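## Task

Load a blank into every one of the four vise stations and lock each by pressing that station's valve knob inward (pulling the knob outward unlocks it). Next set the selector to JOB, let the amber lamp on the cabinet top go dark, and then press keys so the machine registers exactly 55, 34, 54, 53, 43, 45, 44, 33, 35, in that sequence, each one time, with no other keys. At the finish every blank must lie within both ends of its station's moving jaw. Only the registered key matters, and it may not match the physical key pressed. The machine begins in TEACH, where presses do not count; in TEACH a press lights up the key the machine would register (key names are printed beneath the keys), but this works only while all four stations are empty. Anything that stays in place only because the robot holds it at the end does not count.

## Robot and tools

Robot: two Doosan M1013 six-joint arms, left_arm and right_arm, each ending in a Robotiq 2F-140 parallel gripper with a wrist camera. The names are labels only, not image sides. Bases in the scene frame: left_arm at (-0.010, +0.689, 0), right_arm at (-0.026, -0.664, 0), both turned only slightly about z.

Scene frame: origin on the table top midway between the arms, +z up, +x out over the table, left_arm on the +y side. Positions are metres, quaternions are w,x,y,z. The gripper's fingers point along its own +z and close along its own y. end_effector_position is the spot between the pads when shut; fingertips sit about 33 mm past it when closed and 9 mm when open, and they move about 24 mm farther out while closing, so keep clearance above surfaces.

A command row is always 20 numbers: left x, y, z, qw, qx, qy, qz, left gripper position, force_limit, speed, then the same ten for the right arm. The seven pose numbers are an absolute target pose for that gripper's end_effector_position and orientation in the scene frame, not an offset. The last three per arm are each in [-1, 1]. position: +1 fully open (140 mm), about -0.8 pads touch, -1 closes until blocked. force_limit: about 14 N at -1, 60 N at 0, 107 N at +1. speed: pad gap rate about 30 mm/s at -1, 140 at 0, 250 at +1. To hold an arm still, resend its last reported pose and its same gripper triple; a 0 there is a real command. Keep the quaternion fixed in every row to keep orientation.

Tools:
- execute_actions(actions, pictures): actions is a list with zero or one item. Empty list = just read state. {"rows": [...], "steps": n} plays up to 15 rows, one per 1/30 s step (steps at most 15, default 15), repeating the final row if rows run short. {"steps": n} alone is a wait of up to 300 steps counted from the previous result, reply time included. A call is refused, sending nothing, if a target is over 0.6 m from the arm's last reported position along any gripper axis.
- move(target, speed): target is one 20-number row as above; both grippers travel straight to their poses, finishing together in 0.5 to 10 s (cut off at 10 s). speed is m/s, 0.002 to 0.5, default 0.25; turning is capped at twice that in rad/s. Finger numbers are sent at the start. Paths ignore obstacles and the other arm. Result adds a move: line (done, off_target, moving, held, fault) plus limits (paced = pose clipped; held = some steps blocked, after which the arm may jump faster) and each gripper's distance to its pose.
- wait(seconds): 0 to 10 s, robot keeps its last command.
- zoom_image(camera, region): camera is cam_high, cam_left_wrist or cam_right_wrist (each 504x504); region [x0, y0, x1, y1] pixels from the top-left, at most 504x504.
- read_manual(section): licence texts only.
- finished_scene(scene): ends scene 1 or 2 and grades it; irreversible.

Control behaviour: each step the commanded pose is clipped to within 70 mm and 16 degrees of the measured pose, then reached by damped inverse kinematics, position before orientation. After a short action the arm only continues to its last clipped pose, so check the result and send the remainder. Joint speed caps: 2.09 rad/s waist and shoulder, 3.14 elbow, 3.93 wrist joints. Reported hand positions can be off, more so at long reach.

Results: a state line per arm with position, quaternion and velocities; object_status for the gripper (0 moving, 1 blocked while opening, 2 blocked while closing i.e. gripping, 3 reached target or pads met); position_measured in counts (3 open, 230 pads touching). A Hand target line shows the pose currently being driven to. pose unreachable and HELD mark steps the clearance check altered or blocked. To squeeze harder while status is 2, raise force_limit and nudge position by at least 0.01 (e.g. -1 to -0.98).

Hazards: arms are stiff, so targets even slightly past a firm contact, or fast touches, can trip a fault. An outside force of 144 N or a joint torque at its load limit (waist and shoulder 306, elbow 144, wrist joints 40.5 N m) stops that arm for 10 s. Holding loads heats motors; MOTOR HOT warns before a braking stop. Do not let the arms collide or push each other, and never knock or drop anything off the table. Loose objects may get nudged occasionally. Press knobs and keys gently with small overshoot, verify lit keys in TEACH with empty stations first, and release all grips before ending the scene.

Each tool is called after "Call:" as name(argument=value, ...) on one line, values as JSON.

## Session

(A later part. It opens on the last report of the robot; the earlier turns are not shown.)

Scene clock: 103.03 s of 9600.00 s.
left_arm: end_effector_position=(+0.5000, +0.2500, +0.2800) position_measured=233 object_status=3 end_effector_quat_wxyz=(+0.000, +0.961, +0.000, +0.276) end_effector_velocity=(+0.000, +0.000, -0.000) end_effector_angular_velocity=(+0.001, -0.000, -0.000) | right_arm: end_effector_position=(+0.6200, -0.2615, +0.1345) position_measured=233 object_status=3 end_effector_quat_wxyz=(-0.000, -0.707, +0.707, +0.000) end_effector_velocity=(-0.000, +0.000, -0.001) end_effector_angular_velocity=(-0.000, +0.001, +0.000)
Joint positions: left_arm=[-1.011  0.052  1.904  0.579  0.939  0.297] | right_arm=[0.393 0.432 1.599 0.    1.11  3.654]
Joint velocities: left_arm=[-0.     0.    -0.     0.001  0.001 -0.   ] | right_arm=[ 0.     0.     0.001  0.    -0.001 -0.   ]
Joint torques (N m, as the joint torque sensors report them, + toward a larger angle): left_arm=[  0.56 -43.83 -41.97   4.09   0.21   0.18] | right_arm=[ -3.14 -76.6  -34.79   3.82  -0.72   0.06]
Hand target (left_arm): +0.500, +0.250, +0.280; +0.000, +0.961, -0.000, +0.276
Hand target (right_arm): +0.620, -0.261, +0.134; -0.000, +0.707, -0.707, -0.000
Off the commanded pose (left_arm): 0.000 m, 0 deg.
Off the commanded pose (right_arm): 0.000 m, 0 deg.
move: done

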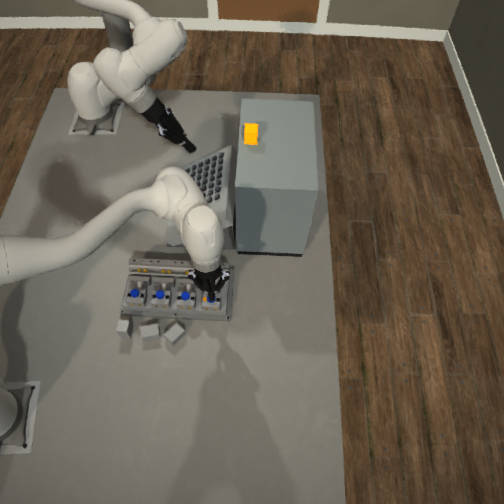

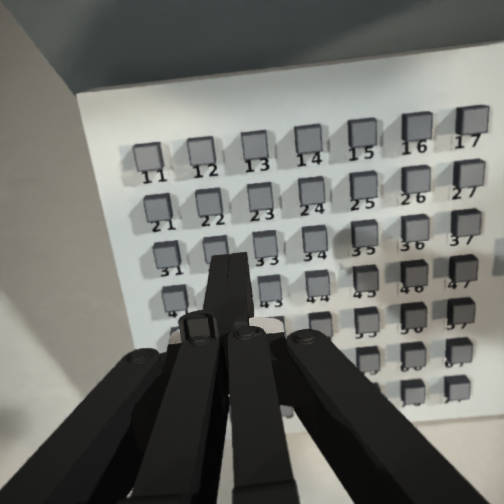

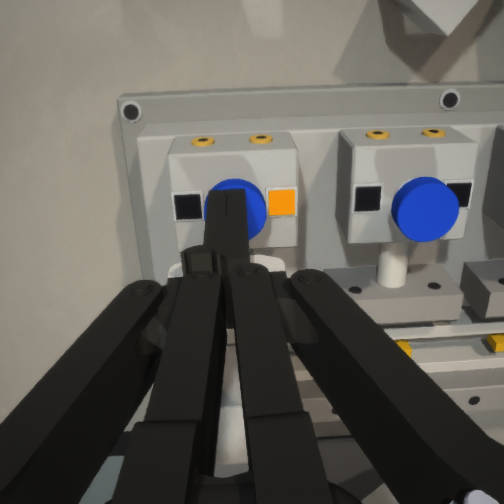

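Call:
move(target=[0.5,0.25,0.28,0,0.961,0,0.276,-1,0,0,0.56,-0.33,0.19,0,0.83,-0.558,0,-1,0,0], speed=0.3)

Call:
move(target=[0.5,0.25,0.28,0,0.961,0,0.276,-1,0,0,0.5,-0.368,0.105,0,0.93,-0.367,0,0.08,0,0], speed=0.2)

Scene clock: 110.07 s of 9600.00 s.
left_arm: end_effector_position=(+0.5000, +0.2500, +0.2800) position_measured=233 object_status=3 end_effector_quat_wxyz=(+0.000, +0.961, -0.000, +0.276) end_effector_velocity=(-0.000, +0.000, +0.000) end_effector_angular_velocity=(-0.002, +0.000, -0.000) | right_arm: end_effector_position=(+0.5598, -0.3299, +0.1899) position_measured=233 object_status=3 end_effector_quat_wxyz=(+0.000, +0.830, -0.558, -0.000) end_effector_velocity=(-0.000, -0.001, +0.000) end_effector_angular_velocity=(+0.000, -0.000, +0.001)
Joint positions: left_arm=[-1.011  0.052  1.904  0.579  0.939  0.297] | right_arm=[ 0.348  0.266  1.725 -0.     1.15   3.222]
Joint velocities: left_arm=[ 0.    -0.001  0.001 -0.001 -0.001 -0.   ] | right_arm=[-0.001 -0.001  0.001  0.     0.    -0.003]
Joint torques (N m, as the joint torque sensors report them, + toward a larger angle): left_arm=[  0.72 -44.33 -41.95   4.08   0.23   0.25] | right_arm=[ -1.92 -66.4  -37.87   4.33  -0.08   0.03]
Hand target (left_arm): +0.500, +0.250, +0.280; +0.000, +0.961, -0.000, +0.276
Hand target (right_arm): +0.560, -0.330, +0.190; +0.000, +0.830, -0.558, +0.000
Off the commanded pose (left_arm): 0.000 m, 0 deg.
Off the commanded pose (right_arm): 0.000 m, 0 deg.
After step 90, 3.00 s passed at rest.
move: done

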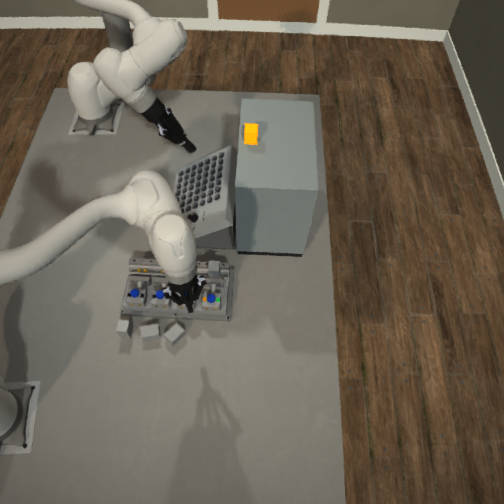

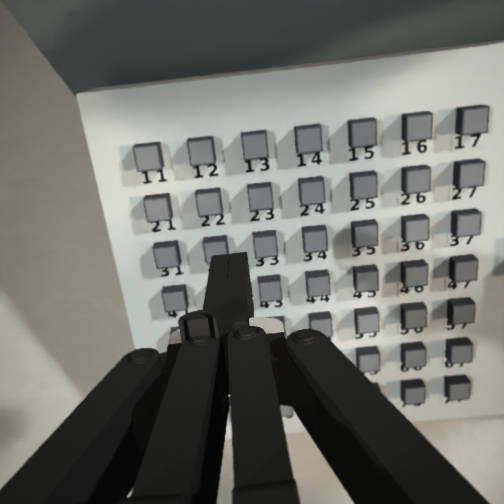

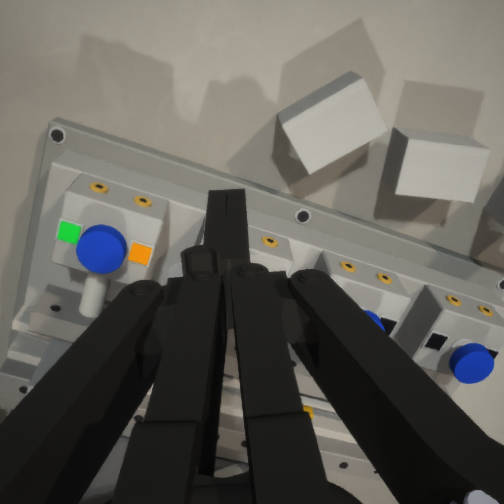

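Scene clock: 111.50 s of 9600.00 s.
left_arm: end_effector_position=(+0.5000, +0.2500, +0.2800) position_measured=233 object_status=3 end_effector_quat_wxyz=(-0.000, +0.961, -0.000, +0.276) end_effector_velocity=(-0.001, -0.000, -0.001) end_effector_angular_velocity=(+0.001, +0.001, -0.000) | right_arm: end_effector_position=(+0.5000, -0.3678, +0.1050) position_measured=119 object_status=3 end_effector_quat_wxyz=(-0.000, +0.930, -0.367, -0.000) end_effector_velocity=(-0.000, +0.000, +0.000) end_effector_angular_velocity=(+0.001, -0.000, +0.001)
Joint positions: left_arm=[-1.011  0.052  1.904  0.579  0.939  0.297] | right_arm=[0.337 0.233 1.944 0.    0.965 2.779]
Joint velocities: left_arm=[-0.001  0.001  0.    -0.001  0.001 -0.   ] | right_arm=[ 0.    -0.     0.     0.    -0.001 -0.002]
Joint torques (N m, as the joint torque sensors report them, + toward a larger angle): left_arm=[  0.62 -43.81 -41.9    4.03   0.15   0.23] | right_arm=[ -1.28 -59.06 -34.88   3.84  -0.03   0.23]
Hand target (left_arm): +0.500, +0.250, +0.280; +0.000, +0.961, -0.000, +0.276
Hand target (right_arm): +0.500, -0.368, +0.105; -0.000, +0.930, -0.367, -0.000
Off the commanded pose (left_arm): 0.000 m, 0 deg.
Off the commanded pose (right_arm): 0.000 m, 0 deg.
move: done

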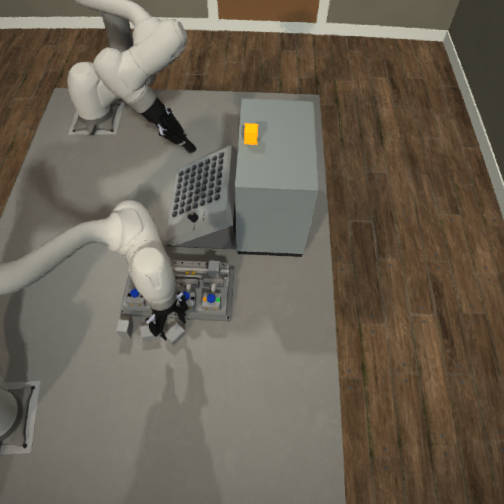

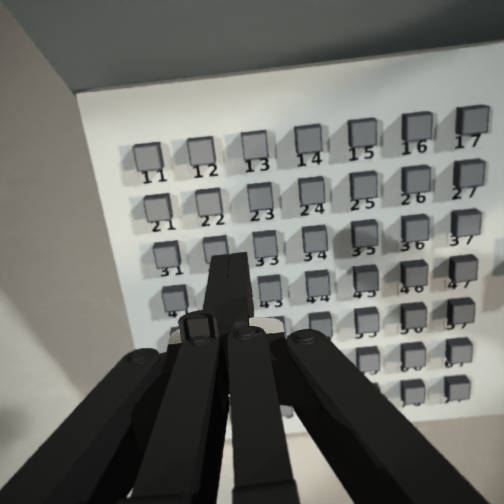

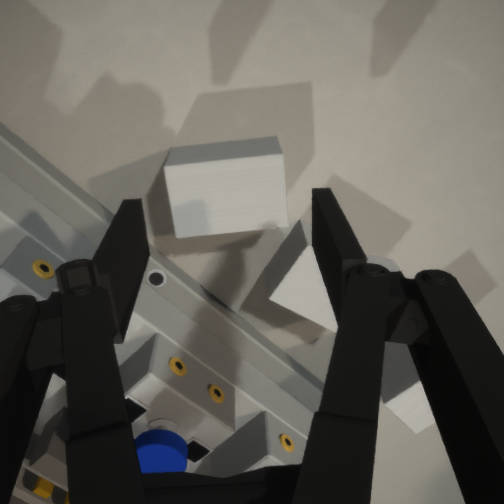

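Call:
move(target=[0.5,0.25,0.28,0,0.961,0,0.276,-1,0,0,0.503,-0.369,0.047,0,0.94,-0.342,0,0.08,0,0], speed=0.04)

Call:
move(target=[0.5,0.25,0.28,0,0.961,0,0.276,-1,0,0,0.503,-0.369,0.047,0,0.94,-0.342,0,-1,0,-0.5])

Call:
move(target=[0.5,0.25,0.28,0,0.961,0,0.276,-1,0,0,0.503,-0.369,0.19,0,0.85,-0.527,0,-1,0,-0.5])

Call:
move(target=[0.5,0.25,0.28,0,0.961,0,0.276,-1,0,0,0.535,-0.167,0.19,0,0.701,-0.713,0,-1,0,-0.5])

Call:
move(target=[0.5,0.25,0.28,0,0.961,0,0.276,-1,0,0,0.535,-0.167,0.136,0,0.701,-0.713,0,-1,0,-0.5], speed=0.08)

Scene clock: 126.07 s of 9600.00 s.
left_arm: end_effector_position=(+0.5000, +0.2500, +0.2800) position_measured=233 object_status=3 end_effector_quat_wxyz=(+0.000, +0.961, -0.000, +0.276) end_effector_velocity=(-0.000, -0.000, +0.001) end_effector_angular_velocity=(-0.002, -0.001, +0.000) | right_arm: end_effector_position=(+0.5030, -0.3690, +0.0470) position_measured=119 object_status=3 end_effector_quat_wxyz=(-0.000, +0.940, -0.342, -0.000) end_effector_velocity=(-0.000, +0.001, -0.000) end_effector_angular_velocity=(-0.000, +0.000, +0.001)
Joint positions: left_arm=[-1.011  0.052  1.904  0.579  0.939  0.297] | right_arm=[0.333 0.298 1.986 0.    0.858 2.721]
Joint velocities: left_arm=[-0.    -0.001 -0.001 -0.    -0.    -0.   ] | right_arm=[ 0.001  0.     0.     0.    -0.    -0.   ]
Joint torques (N m, as the joint torque sensors report them, + toward a larger angle): left_arm=[  0.9  -44.23 -41.85   4.1    0.24   0.1 ] | right_arm=[ -1.46 -63.94 -31.96   3.61  -0.35   0.19]
Hand target (left_arm): +0.500, +0.250, +0.280; +0.000, +0.961, -0.000, +0.276
Hand target (right_arm): +0.503, -0.369, +0.047; -0.000, +0.940, -0.342, -0.000
Off the commanded pose (left_arm): 0.000 m, 0 deg.
Off the commanded pose (right_arm): 0.000 m, 0 deg.
After step 90, 9.87 s passed at rest.
move: done

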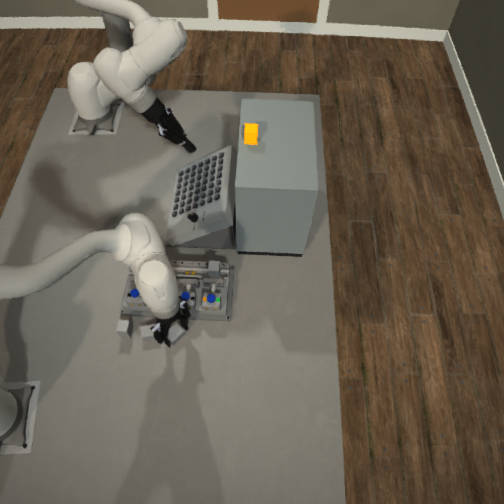

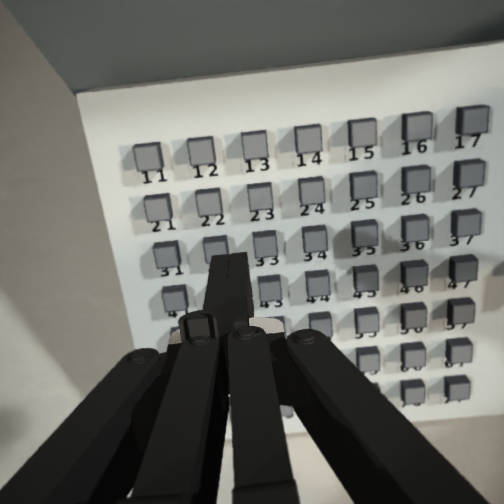

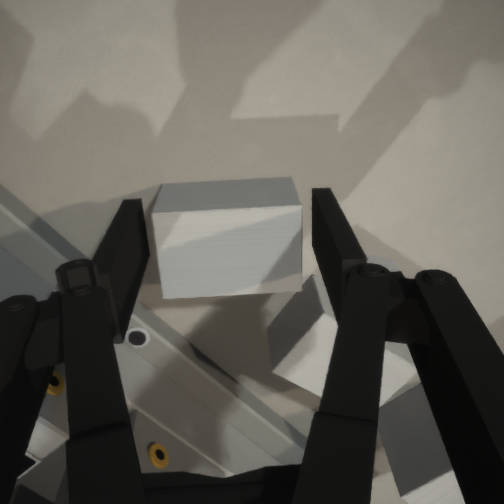

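Scene clock: 126.77 s of 9600.00 s.
left_arm: end_effector_position=(+0.5000, +0.2500, +0.2800) position_measured=233 object_status=3 end_effector_quat_wxyz=(-0.000, +0.961, -0.000, +0.276) end_effector_velocity=(+0.001, -0.001, -0.000) end_effector_angular_velocity=(-0.001, +0.000, +0.000) | right_arm: end_effector_position=(+0.5030, -0.3690, +0.0470) position_measured=143 object_status=2 end_effector_quat_wxyz=(-0.000, +0.940, -0.342, +0.000) end_effector_velocity=(-0.000, -0.001, -0.000) end_effector_angular_velocity=(-0.000, +0.000, -0.000)
Joint positions: left_arm=[-1.011  0.052  1.904  0.579  0.939  0.297] | right_arm=[0.333 0.298 1.986 0.    0.858 2.721]
Joint velocities: left_arm=[ 0.001  0.002 -0.001 -0.    -0.001  0.   ] | right_arm=[-0.001  0.     0.    -0.    -0.    -0.   ]
Joint torques (N m, as the joint torque sensors report them, + toward a larger angle): left_arm=[  1.26 -44.66 -42.16   4.04   0.18   0.08] | right_arm=[ -3.51 -47.14 -21.51   3.22  -0.52   0.09]
Hand target (left_arm): +0.500, +0.250, +0.280; +0.000, +0.961, -0.000, +0.276
Hand target (right_arm): +0.503, -0.369, +0.047; -0.000, +0.940, -0.342, -0.000
Off the commanded pose (left_arm): 0.000 m, 0 deg.
Off the commanded pose (right_arm): 0.000 m, 0 deg.
move: done

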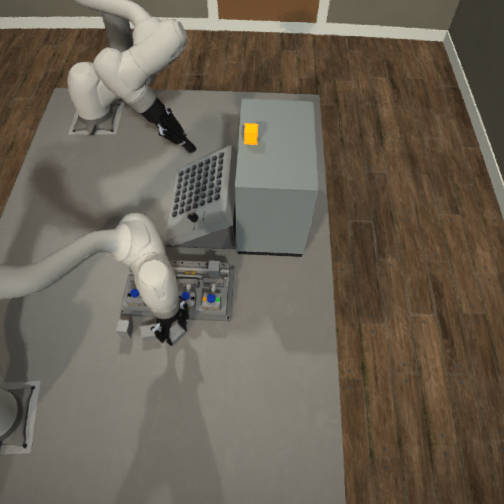

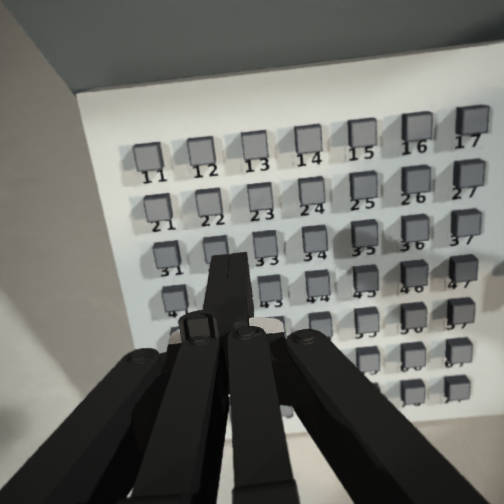

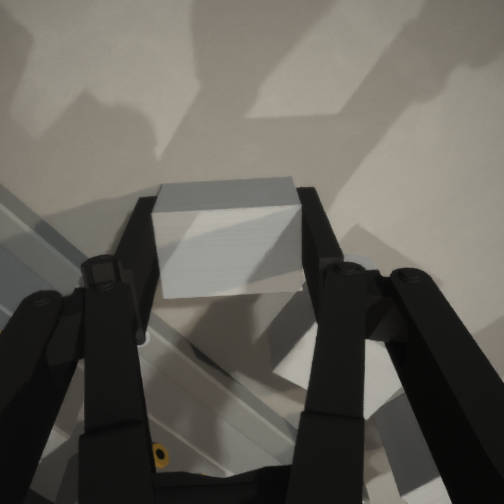

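Scene clock: 127.97 s of 9600.00 s.
left_arm: end_effector_position=(+0.5000, +0.2500, +0.2800) position_measured=233 object_status=3 end_effector_quat_wxyz=(-0.000, +0.961, -0.000, +0.276) end_effector_velocity=(+0.000, +0.000, +0.001) end_effector_angular_velocity=(+0.001, -0.001, -0.000) | right_arm: end_effector_position=(+0.5029, -0.3691, +0.1900) position_measured=143 object_status=2 end_effector_quat_wxyz=(+0.000, +0.850, -0.527, +0.000) end_effector_velocity=(+0.000, +0.000, +0.001) end_effector_angular_velocity=(-0.000, -0.001, -0.001)
Joint positions: left_arm=[-1.011  0.052  1.904  0.579  0.939  0.297] | right_arm=[ 0.333  0.163  1.855 -0.     1.124  3.133]
Joint velocities: left_arm=[-0.    -0.001 -0.     0.002  0.001  0.   ] | right_arm=[ 0.    -0.001 -0.001 -0.     0.001  0.002]
Joint torques (N m, as the joint torque sensors report them, + toward a larger angle): left_arm=[  1.28 -44.24 -42.     3.98   0.15   0.16] | right_arm=[ -1.86 -56.87 -38.58   4.2   -0.1    0.12]
Hand target (left_arm): +0.500, +0.250, +0.280; +0.000, +0.961, -0.000, +0.276
Hand target (right_arm): +0.503, -0.369, +0.190; +0.000, +0.850, -0.527, +0.000
Off the commanded pose (left_arm): 0.000 m, 0 deg.
Off the commanded pose (right_arm): 0.000 m, 0 deg.
move: done

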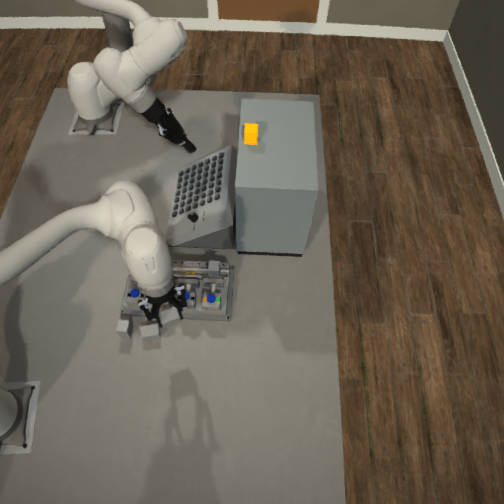

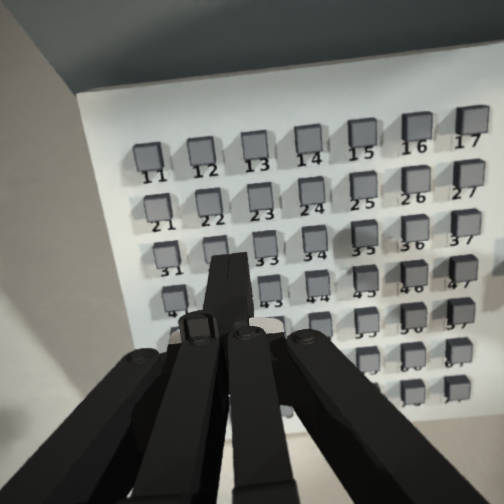

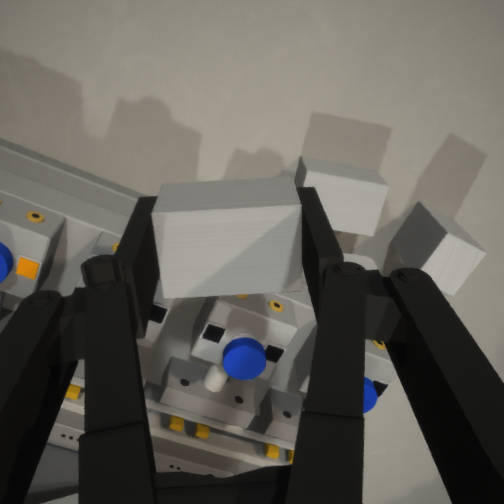

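Scene clock: 129.33 s of 9600.00 s.
left_arm: end_effector_position=(+0.5000, +0.2500, +0.2800) position_measured=233 object_status=3 end_effector_quat_wxyz=(+0.000, +0.961, -0.000, +0.276) end_effector_velocity=(+0.000, +0.000, +0.001) end_effector_angular_velocity=(-0.001, -0.001, -0.001) | right_arm: end_effector_position=(+0.5354, -0.1671, +0.1901) position_measured=143 object_status=2 end_effector_quat_wxyz=(+0.000, -0.701, +0.713, -0.000) end_effector_velocity=(+0.001, +0.001, +0.001) end_effector_angular_velocity=(+0.001, -0.001, -0.001)
Joint positions: left_arm=[-1.011  0.052  1.904  0.579  0.939  0.297] | right_arm=[ 0.56   0.379  1.57  -0.     1.193  3.838]
Joint velocities: left_arm=[ 0.001 -0.001  0.     0.001 -0.001  0.   ] | right_arm=[-0.     0.    -0.002 -0.     0.     0.001]
Joint torques (N m, as the joint torque sensors report them, + toward a larger angle): left_arm=[  1.18 -43.7  -42.03   4.11   0.23   0.26] | right_arm=[ -1.34 -80.24 -40.37   4.44  -0.09   0.35]
Hand target (left_arm): +0.500, +0.250, +0.280; +0.000, +0.961, +0.000, +0.276
Hand target (right_arm): +0.535, -0.167, +0.190; -0.000, +0.701, -0.713, +0.000
Off the commanded pose (left_arm): 0.000 m, 0 deg.
Off the commanded pose (right_arm): 0.000 m, 0 deg.
move: done

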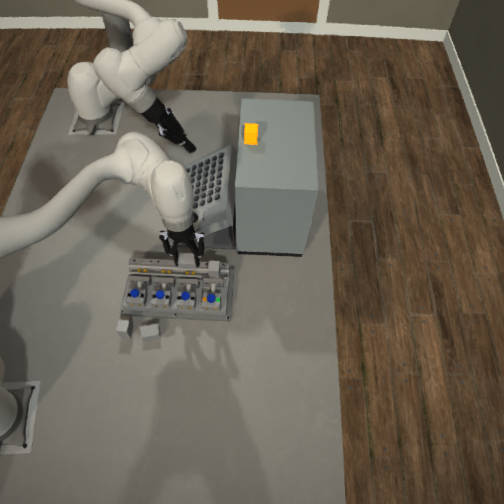

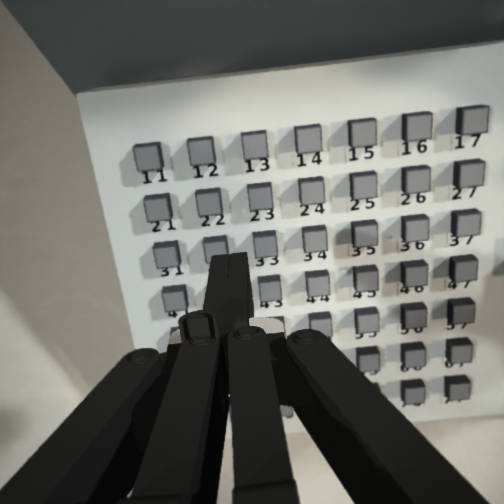

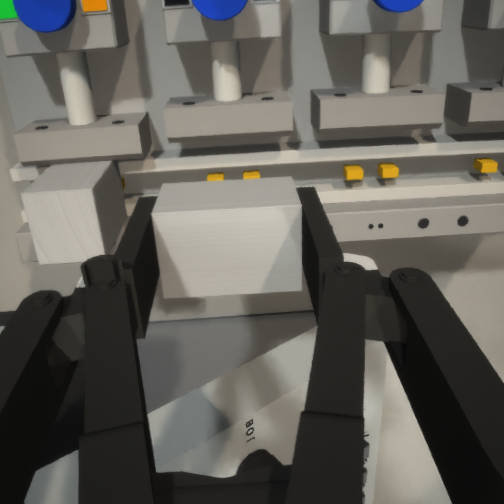

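Scene clock: 130.33 s of 9600.00 s.
left_arm: end_effector_position=(+0.5000, +0.2500, +0.2800) position_measured=233 object_status=3 end_effector_quat_wxyz=(+0.000, +0.961, -0.000, +0.276) end_effector_velocity=(+0.001, -0.000, +0.001) end_effector_angular_velocity=(+0.000, -0.002, -0.000) | right_arm: end_effector_position=(+0.5350, -0.1669, +0.1360) position_measured=143 object_status=2 end_effector_quat_wxyz=(+0.000, -0.701, +0.713, +0.000) end_effector_velocity=(+0.001, -0.001, -0.000) end_effector_angular_velocity=(-0.000, +0.000, -0.002)
Joint positions: left_arm=[-1.011  0.052  1.904  0.579  0.939  0.297] | right_arm=[0.56  0.414 1.623 0.    1.104 3.838]
Joint velocities: left_arm=[-0.    -0.    -0.002  0.001  0.001  0.   ] | right_arm=[-0.002  0.     0.     0.    -0.    -0.   ]
Joint torques (N m, as the joint torque sensors report them, + toward a larger angle): left_arm=[  0.49 -44.65 -42.36   4.1    0.14   0.16] | right_arm=[ -1.85 -83.22 -39.03   4.17  -0.19   0.2 ]
Hand target (left_arm): +0.500, +0.250, +0.280; +0.000, +0.961, -0.000, +0.276
Hand target (right_arm): +0.535, -0.167, +0.136; -0.000, +0.701, -0.713, -0.000
Off the commanded pose (left_arm): 0.000 m, 0 deg.
Off the commanded pose (right_arm): 0.000 m, 0 deg.
move: done

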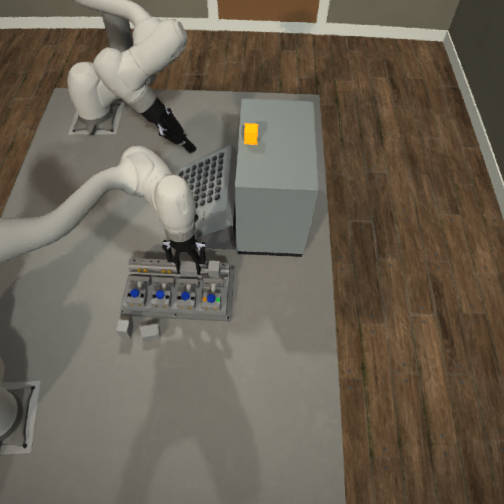

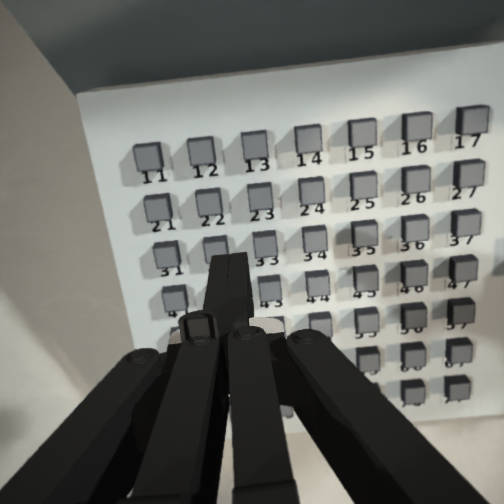

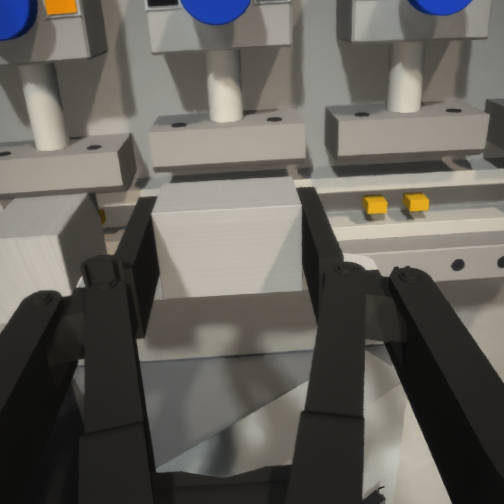

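Call:
execute_actions(actions=[])

Call:
move(target=[0.5,0.25,0.28,0,0.961,0,0.276,-1,0,0,0.535,-0.167,0.118,0,0.701,-0.713,0,-1,0,-0.5], speed=0.02)

Call:
move(target=[0.5,0.25,0.28,0,0.961,0,0.276,-1,0,0,0.535,-0.167,0.118,0,0.701,-0.713,0,0.0,0,-0.5])

Call:
move(target=[0.5,0.25,0.28,0,0.961,0,0.276,-1,0,0,0.535,-0.167,0.19,0,0.701,-0.713,0,0.0,0,-0.5], speed=0.15)

Scene clock: 155.37 s of 9600.00 s.
left_arm: end_effector_position=(+0.5000, +0.2500, +0.2800) position_measured=233 object_status=3 end_effector_quat_wxyz=(+0.000, +0.961, -0.000, +0.276) end_effector_velocity=(-0.000, -0.001, -0.002) end_effector_angular_velocity=(+0.002, +0.001, -0.002) | right_arm: end_effector_position=(+0.5350, -0.1670, +0.1360) position_measured=143 object_status=2 end_effector_quat_wxyz=(+0.000, -0.701, +0.713, +0.000) end_effector_velocity=(-0.000, +0.001, +0.001) end_effector_angular_velocity=(+0.001, -0.001, +0.001)
Joint positions: left_arm=[-1.011  0.052  1.904  0.579  0.939  0.297] | right_arm=[0.56  0.414 1.623 0.    1.104 3.838]
Joint velocities: left_arm=[-0.001  0.002  0.001  0.    -0.     0.   ] | right_arm=[ 0.001 -0.    -0.001  0.    -0.     0.   ]
Joint torques (N m, as the joint torque sensors report them, + toward a larger angle): left_arm=[  1.33 -44.35 -42.15   3.99   0.23   0.26] | right_arm=[ -1.96 -82.7  -38.8    4.08  -0.04   0.16]
Hand target (left_arm): +0.500, +0.250, +0.280; +0.000, +0.961, -0.000, +0.276
Hand target (right_arm): +0.535, -0.167, +0.136; -0.000, +0.701, -0.713, -0.000
Off the commanded pose (left_arm): 0.000 m, 0 deg.
Off the commanded pose (right_arm): 0.000 m, 0 deg.
Steps of this call (steps 1 to 90: nothing new was sent; then 22.03 s passed at rest). Readings (end_effector_position | what the end effector reports):
1: left_arm (+0.5000, +0.2500, +0.2800) | right_arm (+0.5350, -0.1669, +0.1360) | left_arm position_measured=233 object_status=3 | right_arm position_measured=143 object_status=2
2: left_arm (+0.5000, +0.2500, +0.2800) | right_arm (+0.5350, -0.1669, +0.1360) | left_arm position_measured=233 object_status=3 | right_arm position_measured=143 object_status=2
4: left_arm (+0.5000, +0.2500, +0.2800) | right_arm (+0.5350, -0.1669, +0.1360) | left_arm position_measured=233 object_status=3 | right_arm position_measured=143 object_status=2
8: left_arm (+0.5000, +0.2500, +0.2800) | right_arm (+0.5350, -0.1669, +0.1360) | left_arm position_measured=233 object_status=3 | right_arm position_measured=143 object_status=2
90: the state above

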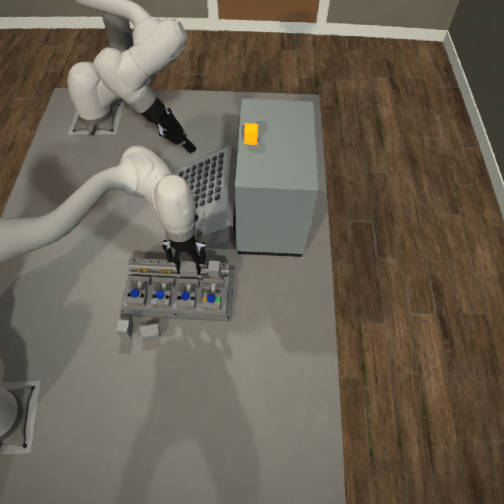

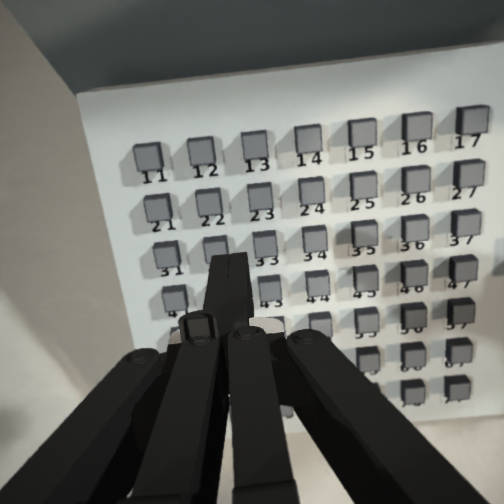

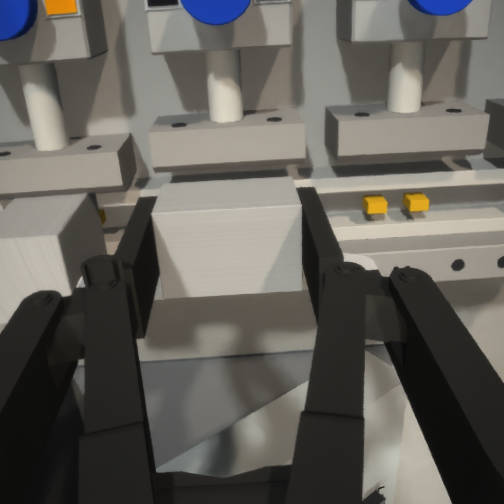

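Scene clock: 156.50 s of 9600.00 s.
left_arm: end_effector_position=(+0.5000, +0.2500, +0.2800) position_measured=233 object_status=3 end_effector_quat_wxyz=(+0.000, +0.961, -0.000, +0.276) end_effector_velocity=(+0.001, +0.001, -0.001) end_effector_angular_velocity=(+0.002, -0.000, +0.001) | right_arm: end_effector_position=(+0.5350, -0.1670, +0.1180) position_measured=143 object_status=2 end_effector_quat_wxyz=(+0.000, -0.701, +0.713, +0.000) end_effector_velocity=(+0.000, +0.000, -0.000) end_effector_angular_velocity=(+0.001, -0.000, +0.000)
Joint positions: left_arm=[-1.011  0.052  1.904  0.579  0.939  0.297] | right_arm=[0.56  0.428 1.639 0.    1.075 3.838]
Joint velocities: left_arm=[ 0.001  0.001  0.     0.001  0.001 -0.   ] | right_arm=[ 0.     0.    -0.     0.    -0.001 -0.   ]
Joint torques (N m, as the joint torque sensors report them, + toward a larger angle): left_arm=[  1.04 -44.38 -41.95   4.08   0.12   0.34] | right_arm=[ -2.1  -83.61 -37.31   4.19  -0.14   0.28]
Hand target (left_arm): +0.500, +0.250, +0.280; +0.000, +0.961, -0.000, +0.276
Hand target (right_arm): +0.535, -0.167, +0.118; -0.000, +0.701, -0.713, -0.000
Off the commanded pose (left_arm): 0.000 m, 0 deg.
Off the commanded pose (right_arm): 0.000 m, 0 deg.
move: done

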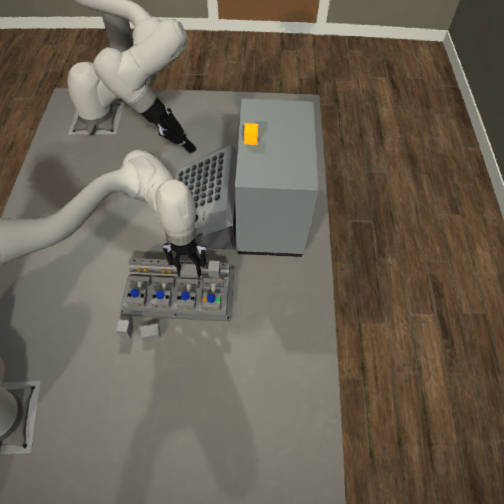

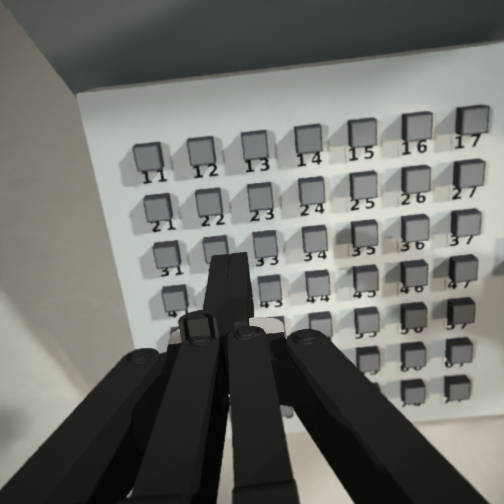

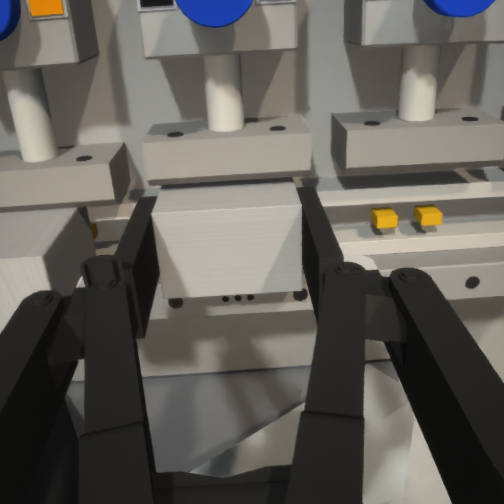

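Scene clock: 157.20 s of 9600.00 s.
left_arm: end_effector_position=(+0.5000, +0.2500, +0.2800) position_measured=233 object_status=3 end_effector_quat_wxyz=(-0.000, +0.961, -0.000, +0.276) end_effector_velocity=(+0.001, +0.001, -0.001) end_effector_angular_velocity=(+0.001, +0.001, +0.002) | right_arm: end_effector_position=(+0.5350, -0.1670, +0.1180) position_measured=129 object_status=3 end_effector_quat_wxyz=(-0.000, -0.701, +0.713, +0.000) end_effector_velocity=(-0.001, +0.000, -0.000) end_effector_angular_velocity=(-0.000, +0.000, +0.001)
Joint positions: left_arm=[-1.011  0.052  1.904  0.579  0.939  0.297] | right_arm=[0.56  0.428 1.639 0.    1.075 3.838]
Joint velocities: left_arm=[ 0.002  0.001  0.    -0.     0.    -0.   ] | right_arm=[ 0.001  0.     0.     0.     0.    -0.   ]
Joint torques (N m, as the joint torque sensors report them, + toward a larger angle): left_arm=[  0.27 -44.18 -41.97   4.11   0.1    0.28] | right_arm=[ -1.95 -81.84 -36.71   4.06  -0.06   0.13]
Hand target (left_arm): +0.500, +0.250, +0.280; +0.000, +0.961, -0.000, +0.276
Hand target (right_arm): +0.535, -0.167, +0.118; +0.000, +0.701, -0.713, -0.000
Off the commanded pose (left_arm): 0.000 m, 0 deg.
Off the commanded pose (right_arm): 0.000 m, 0 deg.
move: done

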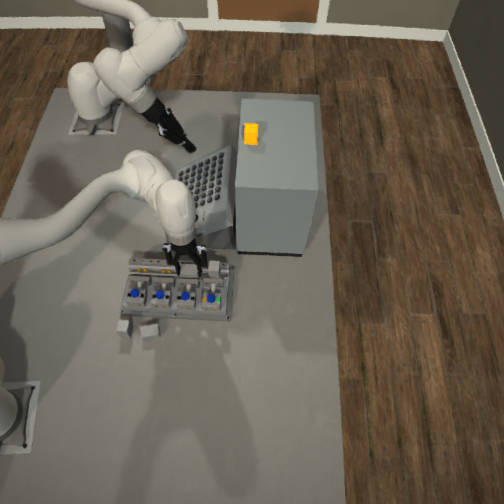

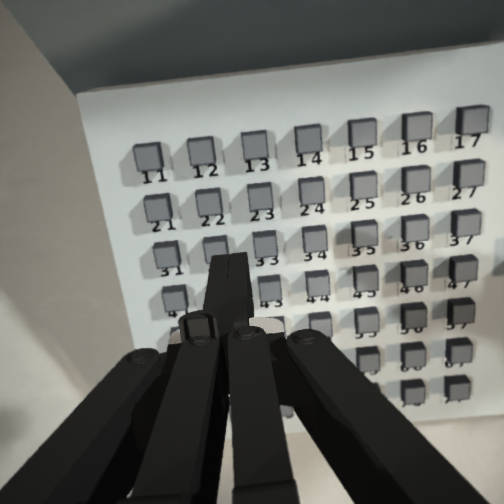

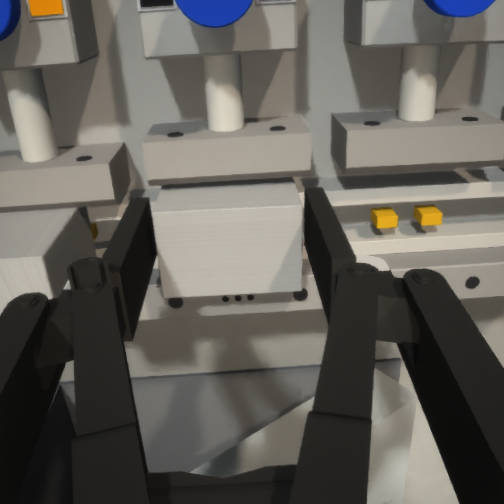

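Scene clock: 158.03 s of 9600.00 s.
left_arm: end_effector_position=(+0.5000, +0.2500, +0.2800) position_measured=233 object_status=3 end_effector_quat_wxyz=(+0.000, +0.961, -0.000, +0.276) end_effector_velocity=(-0.000, -0.001, -0.000) end_effector_angular_velocity=(-0.000, +0.001, -0.000) | right_arm: end_effector_position=(+0.5349, -0.1671, +0.1900) position_measured=129 object_status=3 end_effector_quat_wxyz=(-0.000, -0.701, +0.713, -0.000) end_effector_velocity=(+0.001, +0.000, +0.001) end_effector_angular_velocity=(+0.001, -0.001, -0.001)
Joint positions: left_arm=[-1.011  0.052  1.904  0.579  0.939  0.297] | right_arm=[ 0.56   0.378  1.57  -0.     1.193  3.838]
Joint velocities: left_arm=[-0.001  0.001 -0.    -0.001  0.    -0.   ] | right_arm=[-0.001 -0.    -0.002  0.     0.001  0.   ]
Joint torques (N m, as the joint torque sensors report them, + toward a larger angle): left_arm=[  0.38 -43.92 -42.27   4.04   0.19   0.2 ] | right_arm=[ -1.18 -78.   -38.77   4.33  -0.1   -0.05]
Hand target (left_arm): +0.500, +0.250, +0.280; +0.000, +0.961, +0.000, +0.276
Hand target (right_arm): +0.535, -0.167, +0.190; +0.000, +0.701, -0.713, +0.000
Off the commanded pose (left_arm): 0.000 m, 0 deg.
Off the commanded pose (right_arm): 0.000 m, 0 deg.
move: done

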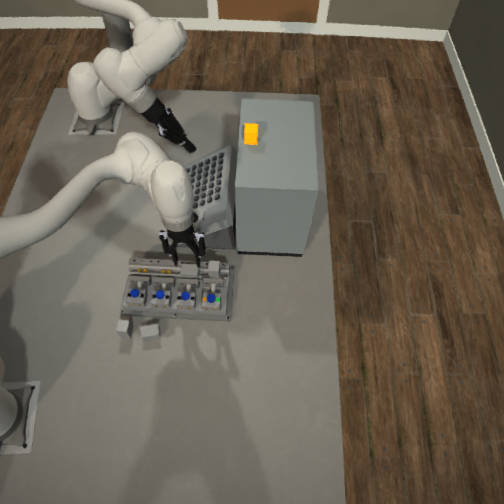

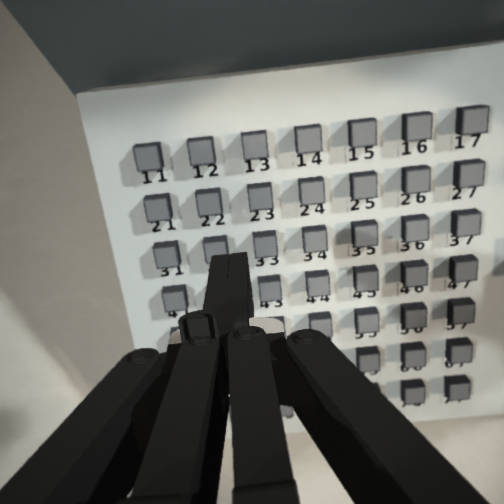

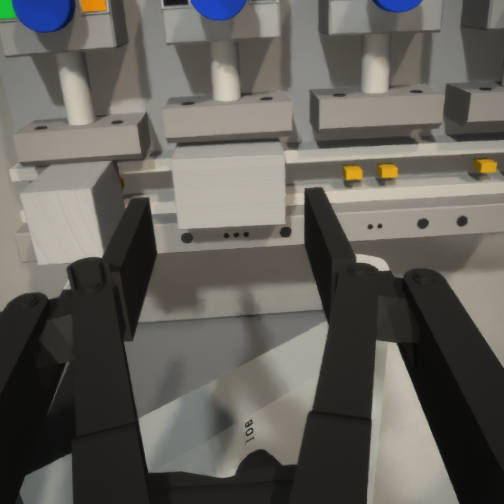

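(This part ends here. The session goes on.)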